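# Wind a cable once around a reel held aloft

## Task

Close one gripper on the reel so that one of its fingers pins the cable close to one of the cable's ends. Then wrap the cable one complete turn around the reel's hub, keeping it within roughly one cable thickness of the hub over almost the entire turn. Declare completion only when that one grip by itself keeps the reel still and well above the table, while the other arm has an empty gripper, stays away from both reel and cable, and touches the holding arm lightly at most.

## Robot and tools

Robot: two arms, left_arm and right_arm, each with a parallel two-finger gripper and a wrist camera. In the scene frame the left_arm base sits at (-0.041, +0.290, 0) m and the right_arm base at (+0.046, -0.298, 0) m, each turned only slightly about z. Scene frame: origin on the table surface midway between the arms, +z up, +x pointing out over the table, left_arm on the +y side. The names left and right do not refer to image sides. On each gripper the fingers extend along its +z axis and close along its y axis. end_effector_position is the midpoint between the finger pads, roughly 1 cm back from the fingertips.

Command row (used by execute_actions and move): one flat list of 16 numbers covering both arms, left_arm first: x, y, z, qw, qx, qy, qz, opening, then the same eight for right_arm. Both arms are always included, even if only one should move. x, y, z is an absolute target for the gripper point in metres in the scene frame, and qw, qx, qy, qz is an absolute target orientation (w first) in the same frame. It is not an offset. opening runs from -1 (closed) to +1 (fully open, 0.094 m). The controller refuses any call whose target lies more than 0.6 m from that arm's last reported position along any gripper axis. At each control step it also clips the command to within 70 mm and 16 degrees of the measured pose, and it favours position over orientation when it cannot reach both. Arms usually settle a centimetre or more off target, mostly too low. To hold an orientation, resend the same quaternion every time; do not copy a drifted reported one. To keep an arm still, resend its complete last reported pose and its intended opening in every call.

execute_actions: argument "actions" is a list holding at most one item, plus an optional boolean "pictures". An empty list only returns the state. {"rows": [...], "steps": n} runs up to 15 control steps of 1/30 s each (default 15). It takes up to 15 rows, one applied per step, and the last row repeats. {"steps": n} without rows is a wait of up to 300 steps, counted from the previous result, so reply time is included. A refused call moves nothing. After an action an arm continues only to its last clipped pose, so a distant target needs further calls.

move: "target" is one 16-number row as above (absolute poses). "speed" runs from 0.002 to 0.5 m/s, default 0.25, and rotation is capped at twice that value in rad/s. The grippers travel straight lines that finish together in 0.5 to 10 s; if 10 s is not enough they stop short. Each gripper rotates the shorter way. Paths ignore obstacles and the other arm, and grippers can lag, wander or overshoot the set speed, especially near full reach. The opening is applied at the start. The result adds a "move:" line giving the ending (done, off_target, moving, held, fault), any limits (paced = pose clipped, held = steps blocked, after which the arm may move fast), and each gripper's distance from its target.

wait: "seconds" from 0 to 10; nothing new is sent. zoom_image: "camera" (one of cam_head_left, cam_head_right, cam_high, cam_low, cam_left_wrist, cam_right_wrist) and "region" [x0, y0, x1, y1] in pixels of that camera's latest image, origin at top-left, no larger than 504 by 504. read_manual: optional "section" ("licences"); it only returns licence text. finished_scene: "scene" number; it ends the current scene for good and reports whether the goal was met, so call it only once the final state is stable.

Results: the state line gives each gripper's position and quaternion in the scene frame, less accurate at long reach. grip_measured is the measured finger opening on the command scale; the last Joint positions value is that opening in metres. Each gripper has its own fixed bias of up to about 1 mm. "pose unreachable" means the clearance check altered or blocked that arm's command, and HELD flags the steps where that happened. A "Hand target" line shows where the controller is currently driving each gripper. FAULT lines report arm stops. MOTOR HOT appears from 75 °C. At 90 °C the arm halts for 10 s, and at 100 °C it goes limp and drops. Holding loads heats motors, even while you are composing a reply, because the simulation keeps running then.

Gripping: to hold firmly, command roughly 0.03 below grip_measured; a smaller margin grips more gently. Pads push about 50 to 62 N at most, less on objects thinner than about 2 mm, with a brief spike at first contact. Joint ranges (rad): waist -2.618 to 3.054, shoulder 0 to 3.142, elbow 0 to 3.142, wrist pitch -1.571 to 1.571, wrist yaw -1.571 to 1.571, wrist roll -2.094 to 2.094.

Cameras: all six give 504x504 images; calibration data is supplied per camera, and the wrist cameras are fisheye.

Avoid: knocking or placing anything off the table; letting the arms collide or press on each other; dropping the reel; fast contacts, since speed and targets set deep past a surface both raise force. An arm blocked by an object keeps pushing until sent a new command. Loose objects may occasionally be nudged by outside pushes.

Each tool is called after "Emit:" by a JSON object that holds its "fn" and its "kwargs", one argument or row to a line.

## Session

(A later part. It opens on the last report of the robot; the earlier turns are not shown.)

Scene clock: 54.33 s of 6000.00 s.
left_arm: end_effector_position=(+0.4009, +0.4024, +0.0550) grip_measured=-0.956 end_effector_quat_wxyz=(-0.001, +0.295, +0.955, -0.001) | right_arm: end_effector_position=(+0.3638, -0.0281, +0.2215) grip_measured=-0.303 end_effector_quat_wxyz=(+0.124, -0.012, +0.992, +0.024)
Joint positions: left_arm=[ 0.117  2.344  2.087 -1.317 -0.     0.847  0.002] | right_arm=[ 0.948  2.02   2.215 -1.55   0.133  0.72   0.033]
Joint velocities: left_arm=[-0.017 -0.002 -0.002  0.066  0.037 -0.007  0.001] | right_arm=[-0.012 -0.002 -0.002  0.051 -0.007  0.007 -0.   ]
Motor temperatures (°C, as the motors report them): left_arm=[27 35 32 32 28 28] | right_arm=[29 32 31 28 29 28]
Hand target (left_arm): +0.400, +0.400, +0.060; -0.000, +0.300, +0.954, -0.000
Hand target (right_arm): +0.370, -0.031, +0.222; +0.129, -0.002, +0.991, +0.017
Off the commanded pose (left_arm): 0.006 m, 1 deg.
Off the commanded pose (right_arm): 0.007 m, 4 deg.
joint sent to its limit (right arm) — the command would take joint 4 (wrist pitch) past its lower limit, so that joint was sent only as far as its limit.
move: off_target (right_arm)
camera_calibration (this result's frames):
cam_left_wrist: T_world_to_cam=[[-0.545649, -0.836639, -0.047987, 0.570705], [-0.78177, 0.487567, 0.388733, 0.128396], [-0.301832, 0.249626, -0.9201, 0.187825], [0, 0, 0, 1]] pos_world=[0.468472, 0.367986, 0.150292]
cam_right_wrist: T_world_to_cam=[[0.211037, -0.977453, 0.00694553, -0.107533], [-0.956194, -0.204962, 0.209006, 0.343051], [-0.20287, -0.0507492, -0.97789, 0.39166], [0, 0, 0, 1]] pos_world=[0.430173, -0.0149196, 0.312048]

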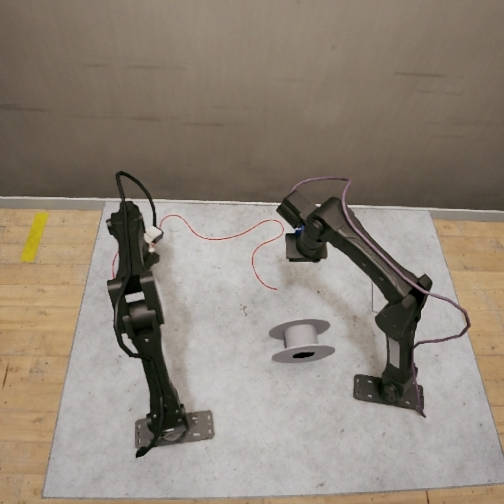

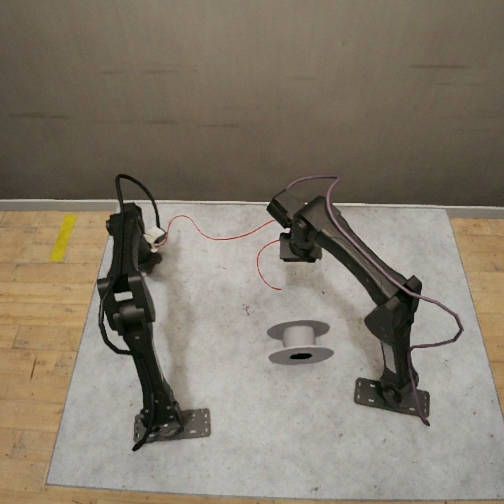

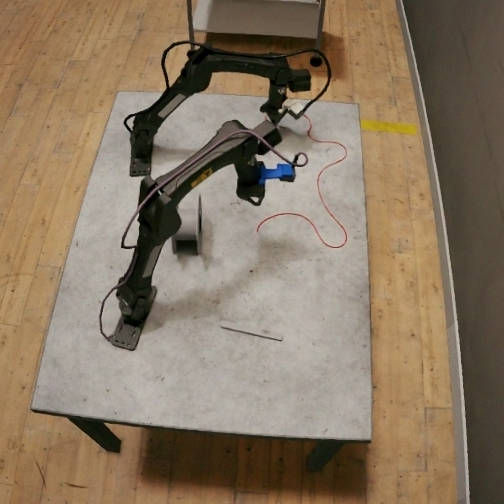

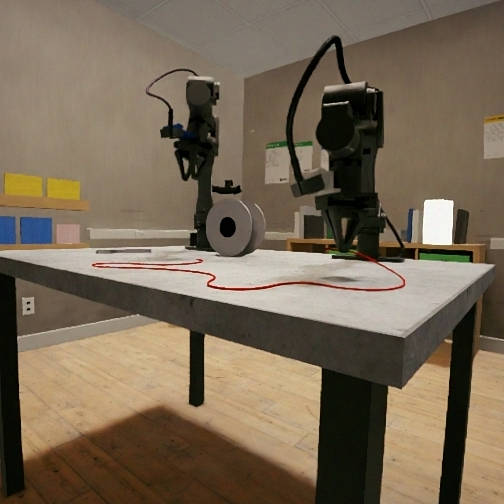

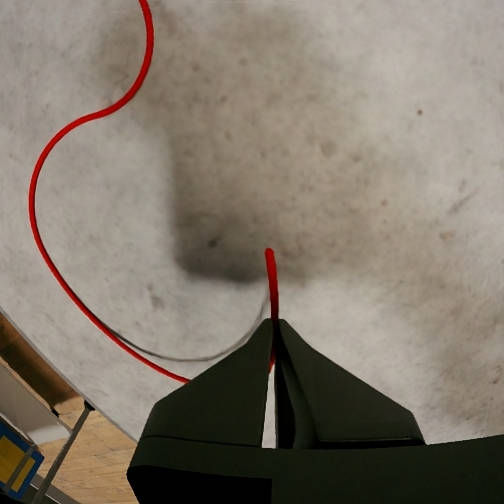

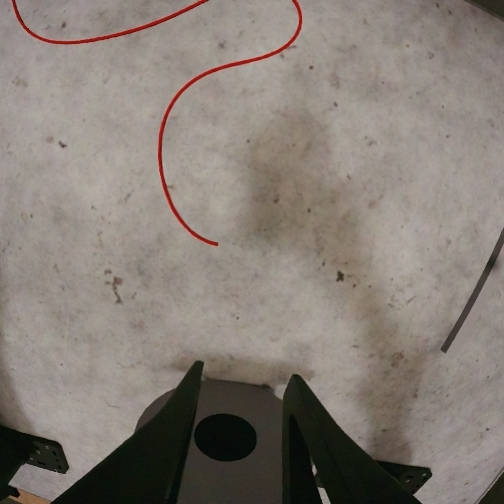

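Emit:
{"fn": "move", "kwargs": {
  "target": [0.4,0.4,0.06,0,0.3,0.954,0,-0.99,0.372,0.03,0.05,0,-0.537,0.843,0,-0.2]
}}

Emit:
{"fn": "move", "kwargs": {
  "target": [0.4,0.4,0.06,0,0.3,0.954,0,-0.99,0.372,0.03,0.0,0,-0.537,0.843,0,-0.2],
  "speed": 0.1
}}

Emit:
{"fn": "move", "kwargs": {
  "target": [0.4,0.4,0.06,0,0.3,0.954,0,-0.99,0.372,0.03,0.0,0,-0.537,0.843,0,-0.99]
}}

Scene clock: 63.00 s of 6000.00 s.
left_arm: end_effector_position=(+0.4009, +0.4024, +0.0550) grip_measured=-0.956 end_effector_quat_wxyz=(-0.001, +0.295, +0.955, -0.001) | right_arm: end_effector_position=(+0.3745, +0.0228, +0.0502) grip_measured=-0.203 end_effector_quat_wxyz=(-0.004, -0.530, +0.848, -0.007)
Joint positions: left_arm=[ 0.117  2.344  2.087 -1.317 -0.     0.847  0.002] | right_arm=[ 0.966  2.372  2.117 -1.326  0.012 -0.34   0.037]
Joint velocities: left_arm=[-0.012  0.002  0.017 -0.007  0.007  0.037 -0.001] | right_arm=[-0.012 -0.002 -0.012 -0.022 -0.095 -0.066  0.001]
Motor temperatures (°C, as the motors report them): left_arm=[27 36 32 32 28 28] | right_arm=[29 33 31 28 29 28]
Hand target (left_arm): +0.400, +0.400, +0.060; -0.000, +0.300, +0.954, -0.000
Hand target (right_arm): +0.374, +0.032, +0.050; +0.001, -0.538, +0.843, +0.002
Off the commanded pose (left_arm): 0.006 m, 1 deg.
Off the commanded pose (right_arm): 0.008 m, 1 deg.
move: done
camera_calibration (this result's frames):
cam_left_wrist: T_world_to_cam=[[-0.545649, -0.836639, -0.047987, 0.570705], [-0.78177, 0.487567, 0.388733, 0.128396], [-0.301832, 0.249626, -0.9201, 0.187825], [0, 0, 0, 1]] pos_world=[0.468472, 0.367986, 0.150292]
cam_right_wrist: T_world_to_cam=[[0.965256, -0.261152, 0.00892612, -0.357691], [-0.235841, -0.855975, 0.460093, 0.13201], [-0.112514, -0.446213, -0.887826, 0.19955], [0, 0, 0, 1]] pos_world=[0.398849, 0.108628, 0.119621]

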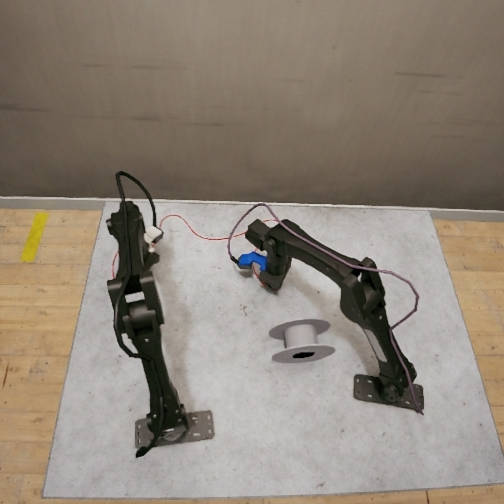

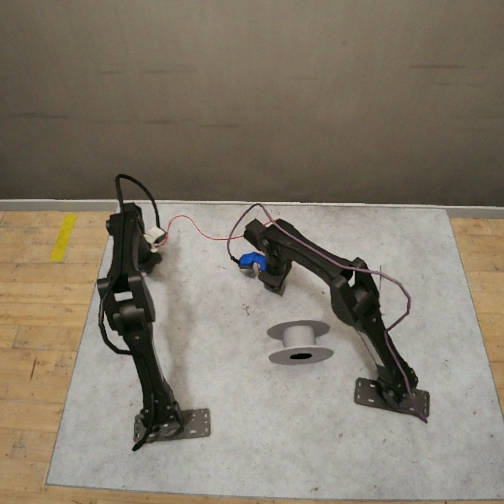

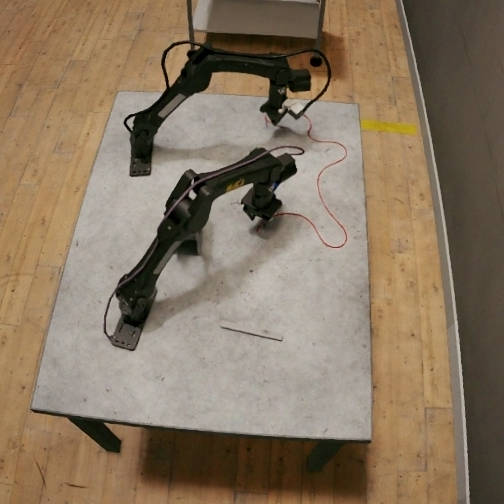

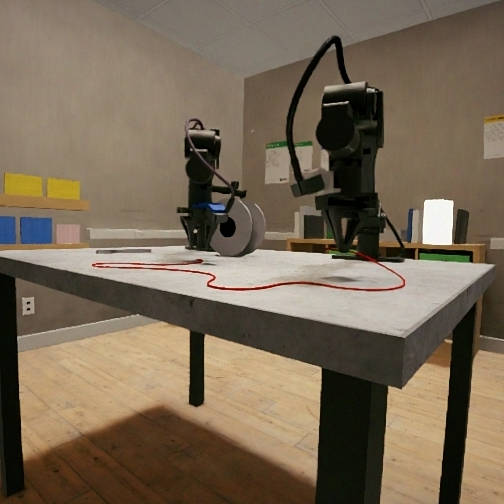

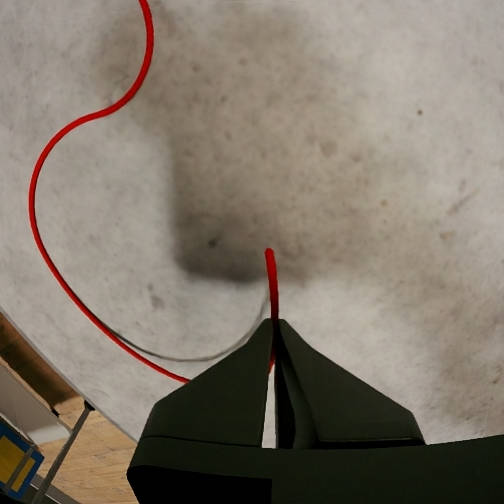

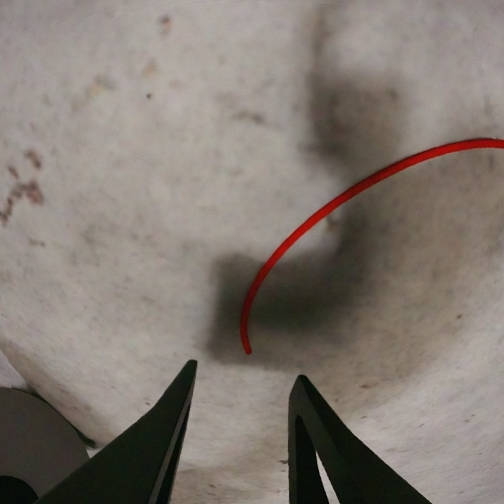

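Scene clock: 63.80 s of 6000.00 s.
left_arm: end_effector_position=(+0.4009, +0.4024, +0.0550) grip_measured=-0.956 end_effector_quat_wxyz=(-0.001, +0.295, +0.955, -0.001) | right_arm: end_effector_position=(+0.3758, +0.0252, +0.0199) grip_measured=-0.203 end_effector_quat_wxyz=(+0.005, -0.531, +0.847, -0.005)
Joint positions: left_arm=[ 0.117  2.344  2.087 -1.317 -0.     0.847  0.002] | right_arm=[ 0.967  2.374  1.999 -1.189  0.012 -0.341  0.037]
Joint velocities: left_arm=[ 0.002  0.002  0.002 -0.066  0.022 -0.066  0.   ] | right_arm=[ 0.007  0.012 -0.012 -0.022 -0.037  0.007 -0.   ]
Motor temperatures (°C, as the motors report them): left_arm=[27 36 32 32 28 28] | right_arm=[29 33 31 28 29 28]
Hand target (left_arm): +0.400, +0.400, +0.060; -0.000, +0.300, +0.954, -0.000
Hand target (right_arm): +0.372, +0.030, +0.001; -0.001, -0.537, +0.843, -0.000
Off the commanded pose (left_arm): 0.006 m, 1 deg.
Off the commanded pose (right_arm): 0.021 m, 1 deg.
move: off_target (right_arm)
camera_calibration (this result's frames):
cam_left_wrist: T_world_to_cam=[[-0.545649, -0.836639, -0.047987, 0.570705], [-0.78177, 0.487567, 0.388733, 0.128396], [-0.301832, 0.249626, -0.9201, 0.187825], [0, 0, 0, 1]] pos_world=[0.468472, 0.367986, 0.150292]
cam_right_wrist: T_world_to_cam=[[0.965685, -0.259114, 0.0176548, -0.358441], [-0.239539, -0.862339, 0.446086, 0.150099], [-0.100362, -0.435008, -0.894816, 0.169141], [0, 0, 0, 1]] pos_world=[0.399072, 0.110137, 0.0907215]

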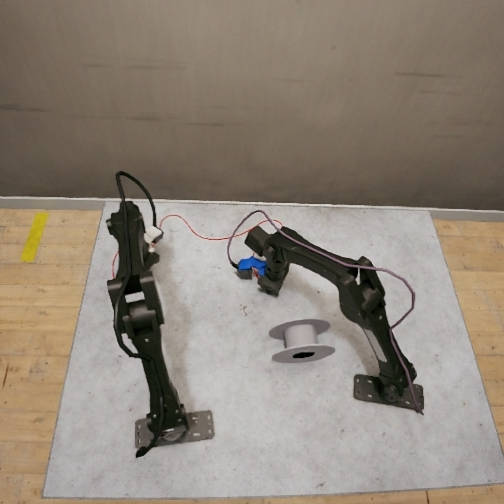

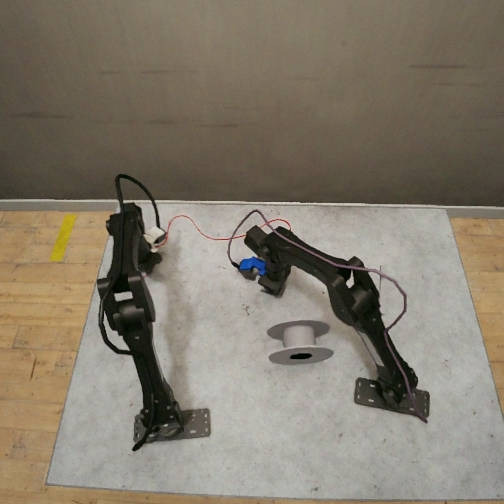

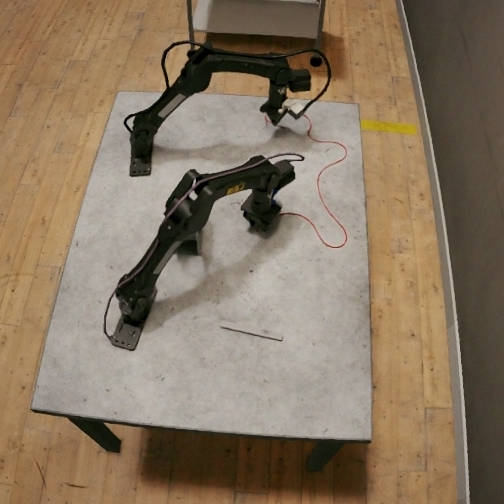

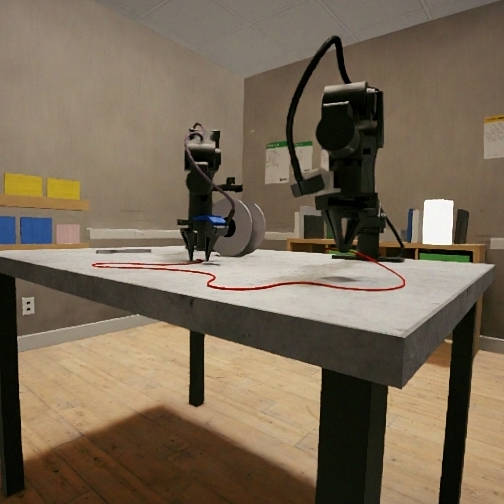

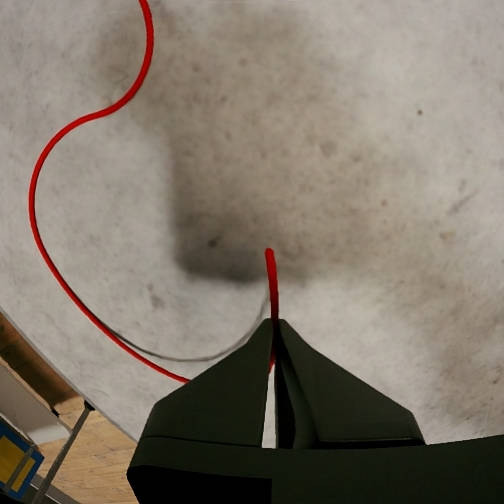

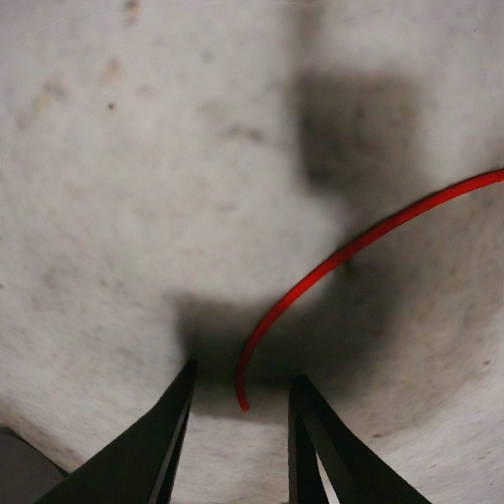

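Scene clock: 64.50 s of 6000.00 s.
left_arm: end_effector_position=(+0.4009, +0.4024, +0.0550) grip_measured=-0.956 end_effector_quat_wxyz=(-0.001, +0.295, +0.955, -0.001) | right_arm: end_effector_position=(+0.3764, +0.0252, +0.0199) grip_measured=-0.972 end_effector_quat_wxyz=(+0.006, -0.531, +0.847, -0.006)
Joint positions: left_arm=[ 0.117  2.344  2.087 -1.317 -0.     0.847  0.002] | right_arm=[ 0.967  2.374  1.999 -1.188  0.014 -0.341  0.001]
Joint velocities: left_arm=[-0.002  0.002  0.002  0.037  0.007  0.007 -0.001] | right_arm=[ 0.002  0.007 -0.007 -0.081  0.007 -0.051 -0.   ]
Motor temperatures (°C, as the motors report them): left_arm=[27 36 32 32 28 28] | right_arm=[29 33 31 28 29 28]
Hand target (left_arm): +0.400, +0.400, +0.060; -0.000, +0.300, +0.954, -0.000
Hand target (right_arm): +0.372, +0.030, +0.001; -0.001, -0.537, +0.843, +0.000
Off the commanded pose (left_arm): 0.006 m, 1 deg.
Off the commanded pose (right_arm): 0.021 m, 1 deg.
move: off_target (right_arm)
camera_calibration (this result's frames):
cam_left_wrist: T_world_to_cam=[[-0.545649, -0.836639, -0.047987, 0.570705], [-0.78177, 0.487567, 0.388733, 0.128396], [-0.301832, 0.249626, -0.9201, 0.187825], [0, 0, 0, 1]] pos_world=[0.468472, 0.367986, 0.150292]
cam_right_wrist: T_world_to_cam=[[0.965629, -0.259121, 0.0204005, -0.359018], [-0.240757, -0.862085, 0.44592, 0.150663], [-0.0979604, -0.435505, -0.89484, 0.168303], [0, 0, 0, 1]] pos_world=[0.399439, 0.110152, 0.0907445]

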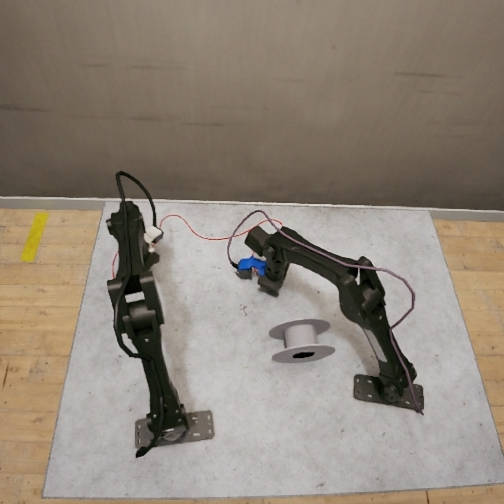

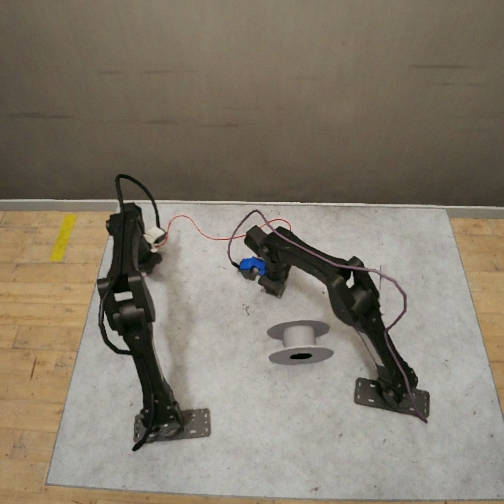

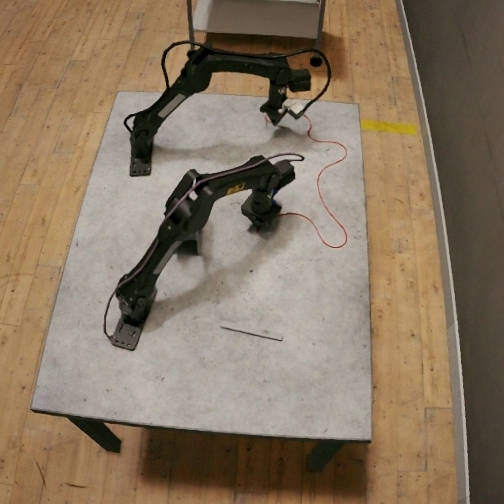

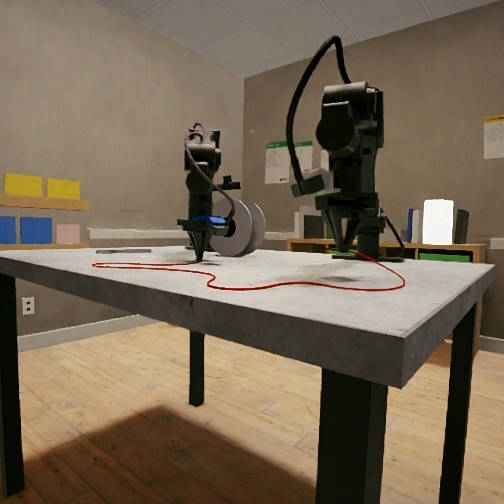

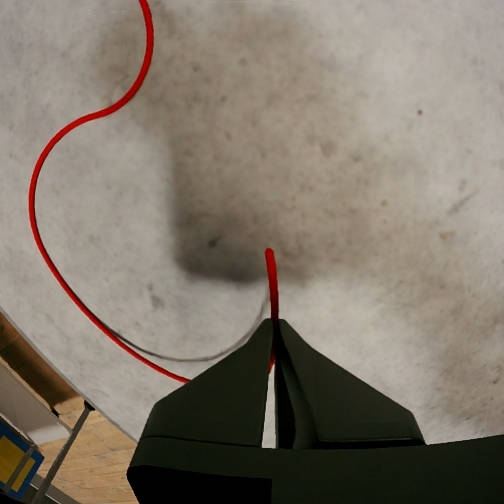

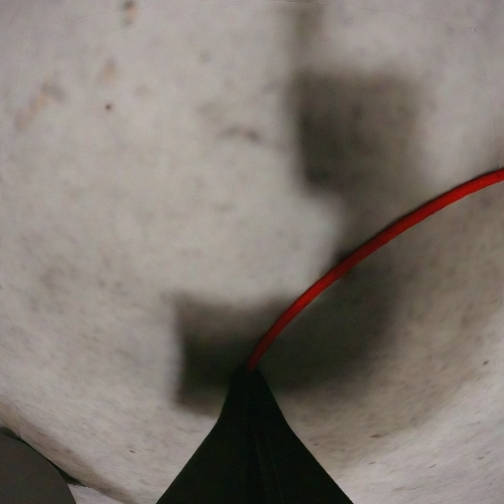

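Emit:
{"fn": "move", "kwargs": {
  "target": [0.4,0.4,0.08,0,0.1,0.995,0,-0.99,0.4,-0.2,0.08,0,-0.65,0.76,0,-0.99],
  "speed": 0.2
}}

Emit:
{"fn": "move", "kwargs": {
  "target": [0.4,0.5,0.08,0,-0.6,0.8,0,-0.99,0.4,-0.45,0.08,0,-0.65,0.76,0,-0.99],
  "speed": 0.2
}}

Scene clock: 71.97 s of 6000.00 s.
left_arm: end_effector_position=(+0.3947, +0.4008, +0.0672) grip_measured=-0.956 end_effector_quat_wxyz=(-0.013, +0.101, +0.995, -0.005) | right_arm: end_effector_position=(+0.4091, -0.2022, +0.0777) grip_measured=-0.972 end_effector_quat_wxyz=(-0.005, +0.645, -0.764, +0.012)
Joint positions: left_arm=[ 0.117  2.344  2.135 -1.39  -0.     0.45   0.002] | right_arm=[ 0.453  1.962  1.576 -1.165  0.018 -1.137  0.001]
Joint velocities: left_arm=[-0.007 -0.007  0.017 -0.037  0.007  0.022  0.   ] | right_arm=[ 0.002 -0.012 -0.002 -0.022  0.007 -0.007  0.   ]
Motor temperatures (°C, as the motors report them): left_arm=[27 36 32 32 28 28] | right_arm=[29 34 31 28 29 28]
Hand target (left_arm): +0.400, +0.400, +0.080; +0.000, +0.100, +0.995, -0.000
Hand target (right_arm): +0.400, -0.202, +0.079; -0.002, -0.650, +0.760, -0.006
Off the commanded pose (left_arm): 0.014 m, 2 deg.
Off the commanded pose (right_arm): 0.010 m, 2 deg.
move: off_target (left_arm)
camera_calibration (this result's frames):
cam_left_wrist: T_world_to_cam=[[-0.181083, -0.982719, -0.038371, 0.480579], [-0.899408, 0.149696, 0.410679, 0.299945], [-0.397838, 0.108878, -0.910972, 0.291187], [0, 0, 0, 1]] pos_world=[0.472643, 0.39567, 0.160523]
cam_right_wrist: T_world_to_cam=[[0.999407, 0.0201992, 0.0278874, -0.408632], [0.00520648, -0.889206, 0.457478, -0.170321], [0.0340383, -0.457061, -0.888784, 0.0654048], [0, 0, 0, 1]] pos_world=[0.40705, -0.113302, 0.147444]

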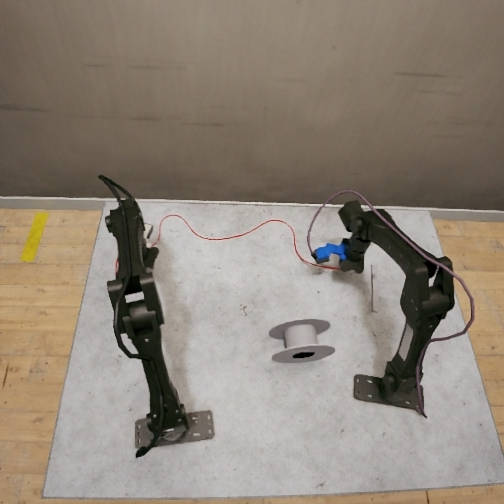

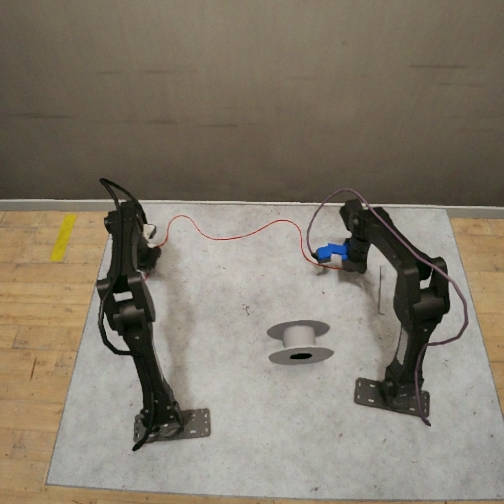

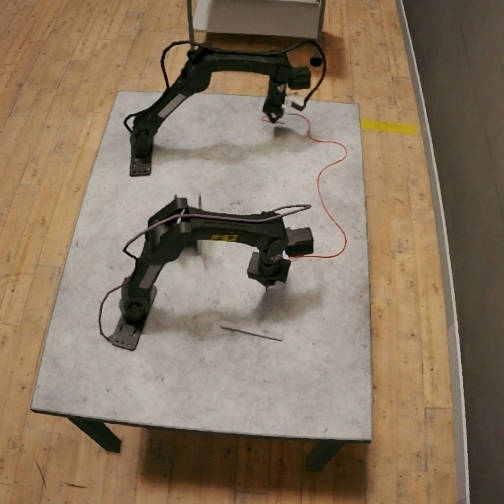

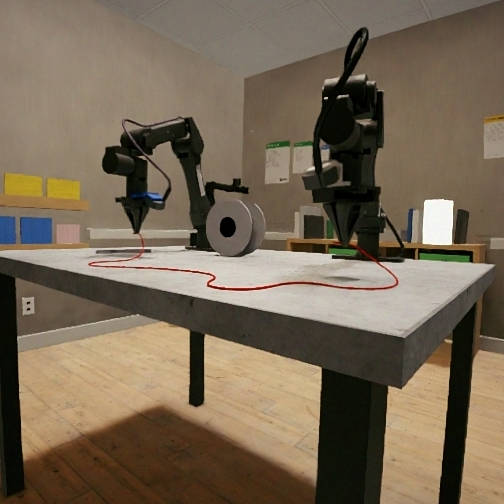

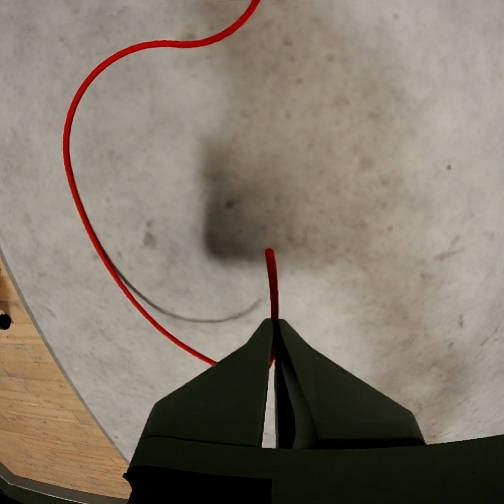

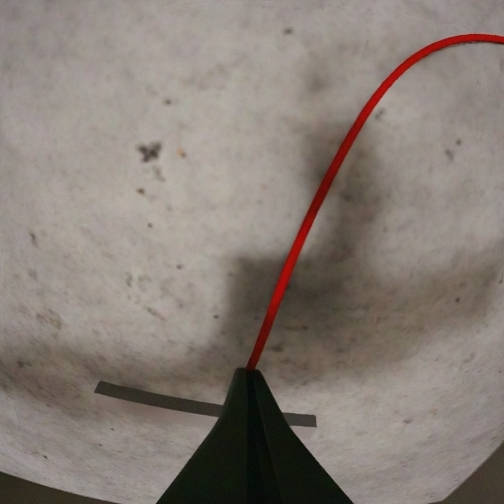

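Scene clock: 76.20 s of 6000.00 s.
left_arm: end_effector_position=(+0.4013, +0.4955, +0.0762) grip_measured=-0.956 end_effector_quat_wxyz=(+0.005, -0.593, +0.805, -0.001) | right_arm: end_effector_position=(+0.4004, -0.4508, +0.0810) grip_measured=-0.972 end_effector_quat_wxyz=(+0.003, +0.649, -0.761, +0.014)
Joint positions: left_arm=[ 0.304  2.556  2.556 -1.56   0.001 -0.836  0.002] | right_arm=[-0.213  1.999  1.641 -1.191  0.018 -1.814  0.001]
Joint velocities: left_arm=[ 0.002  0.017 -0.027  0.007  0.066 -0.007 -0.   ] | right_arm=[-0.012 -0.007 -0.002 -0.037 -0.066 -0.037 -0.001]
Motor temperatures (°C, as the motors report them): left_arm=[27 36 33 31 28 28] | right_arm=[29 34 31 28 29 28]
Hand target (left_arm): +0.401, +0.500, +0.079; +0.008, -0.600, +0.800, -0.002
Hand target (right_arm): +0.399, -0.453, +0.080; -0.007, -0.650, +0.760, -0.006
Off the commanded pose (left_arm): 0.006 m, 1 deg.
Off the commanded pose (right_arm): 0.001 m, 2 deg.
joint sent to its limit (left arm) — the command would take joint 4 (wrist pitch) past its lower limit, so that joint was sent only as far as its limit.
move: done
camera_calibration (this result's frames):
cam_left_wrist: T_world_to_cam=[[0.96059, -0.274875, -0.0413545, -0.233505], [-0.23917, -0.893128, 0.380946, 0.542051], [-0.141647, -0.356043, -0.923672, 0.420247], [0, 0, 0, 1]] pos_world=[0.413472, 0.569562, 0.172021]
cam_right_wrist: T_world_to_cam=[[0.999379, 0.0309297, 0.0168991, -0.389264], [0.0193829, -0.882764, 0.469417, -0.396463], [0.0294368, -0.468798, -0.882815, -0.0489508], [0, 0, 0, 1]] pos_world=[0.398147, -0.360891, 0.14947]

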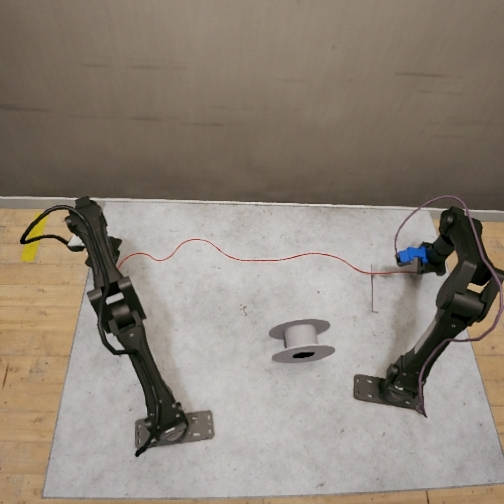

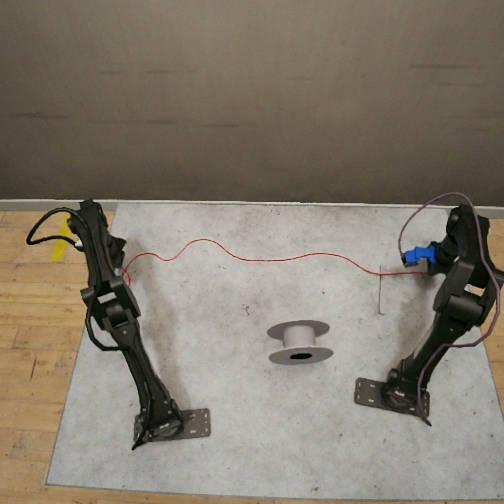

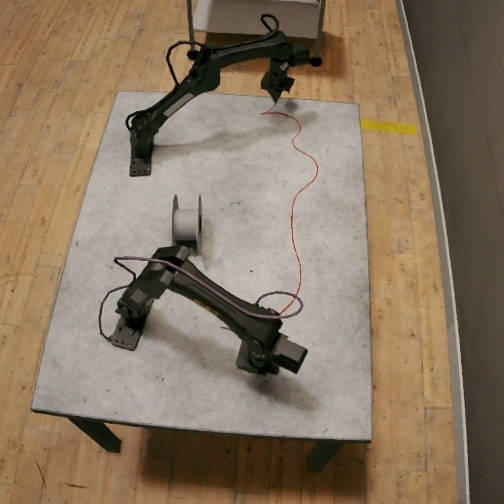

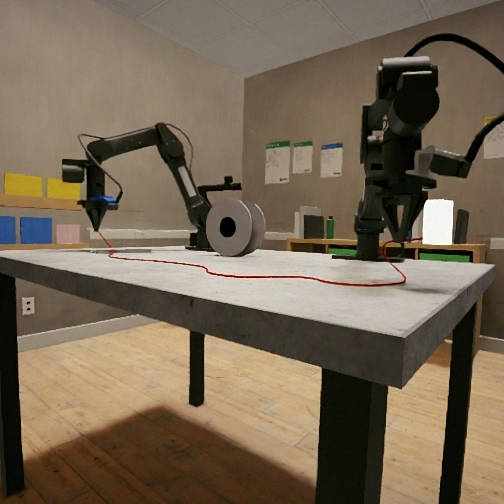

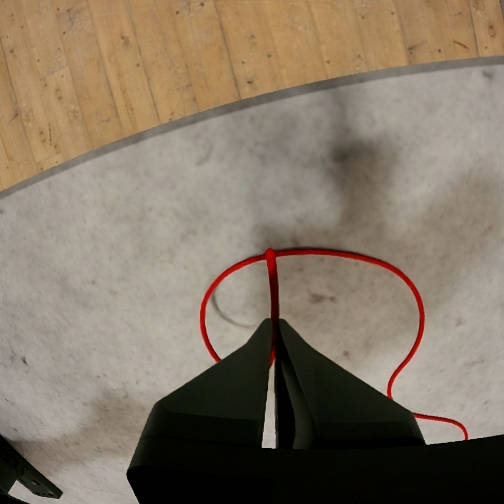

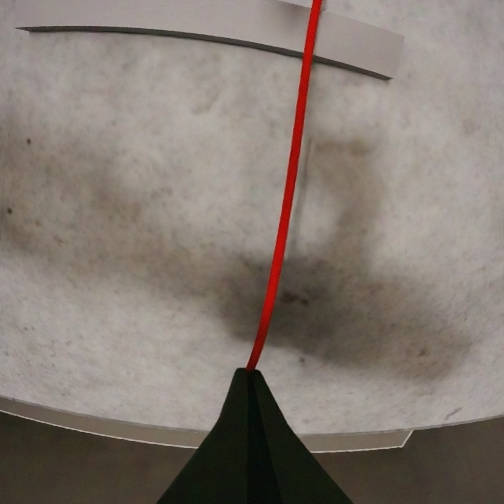

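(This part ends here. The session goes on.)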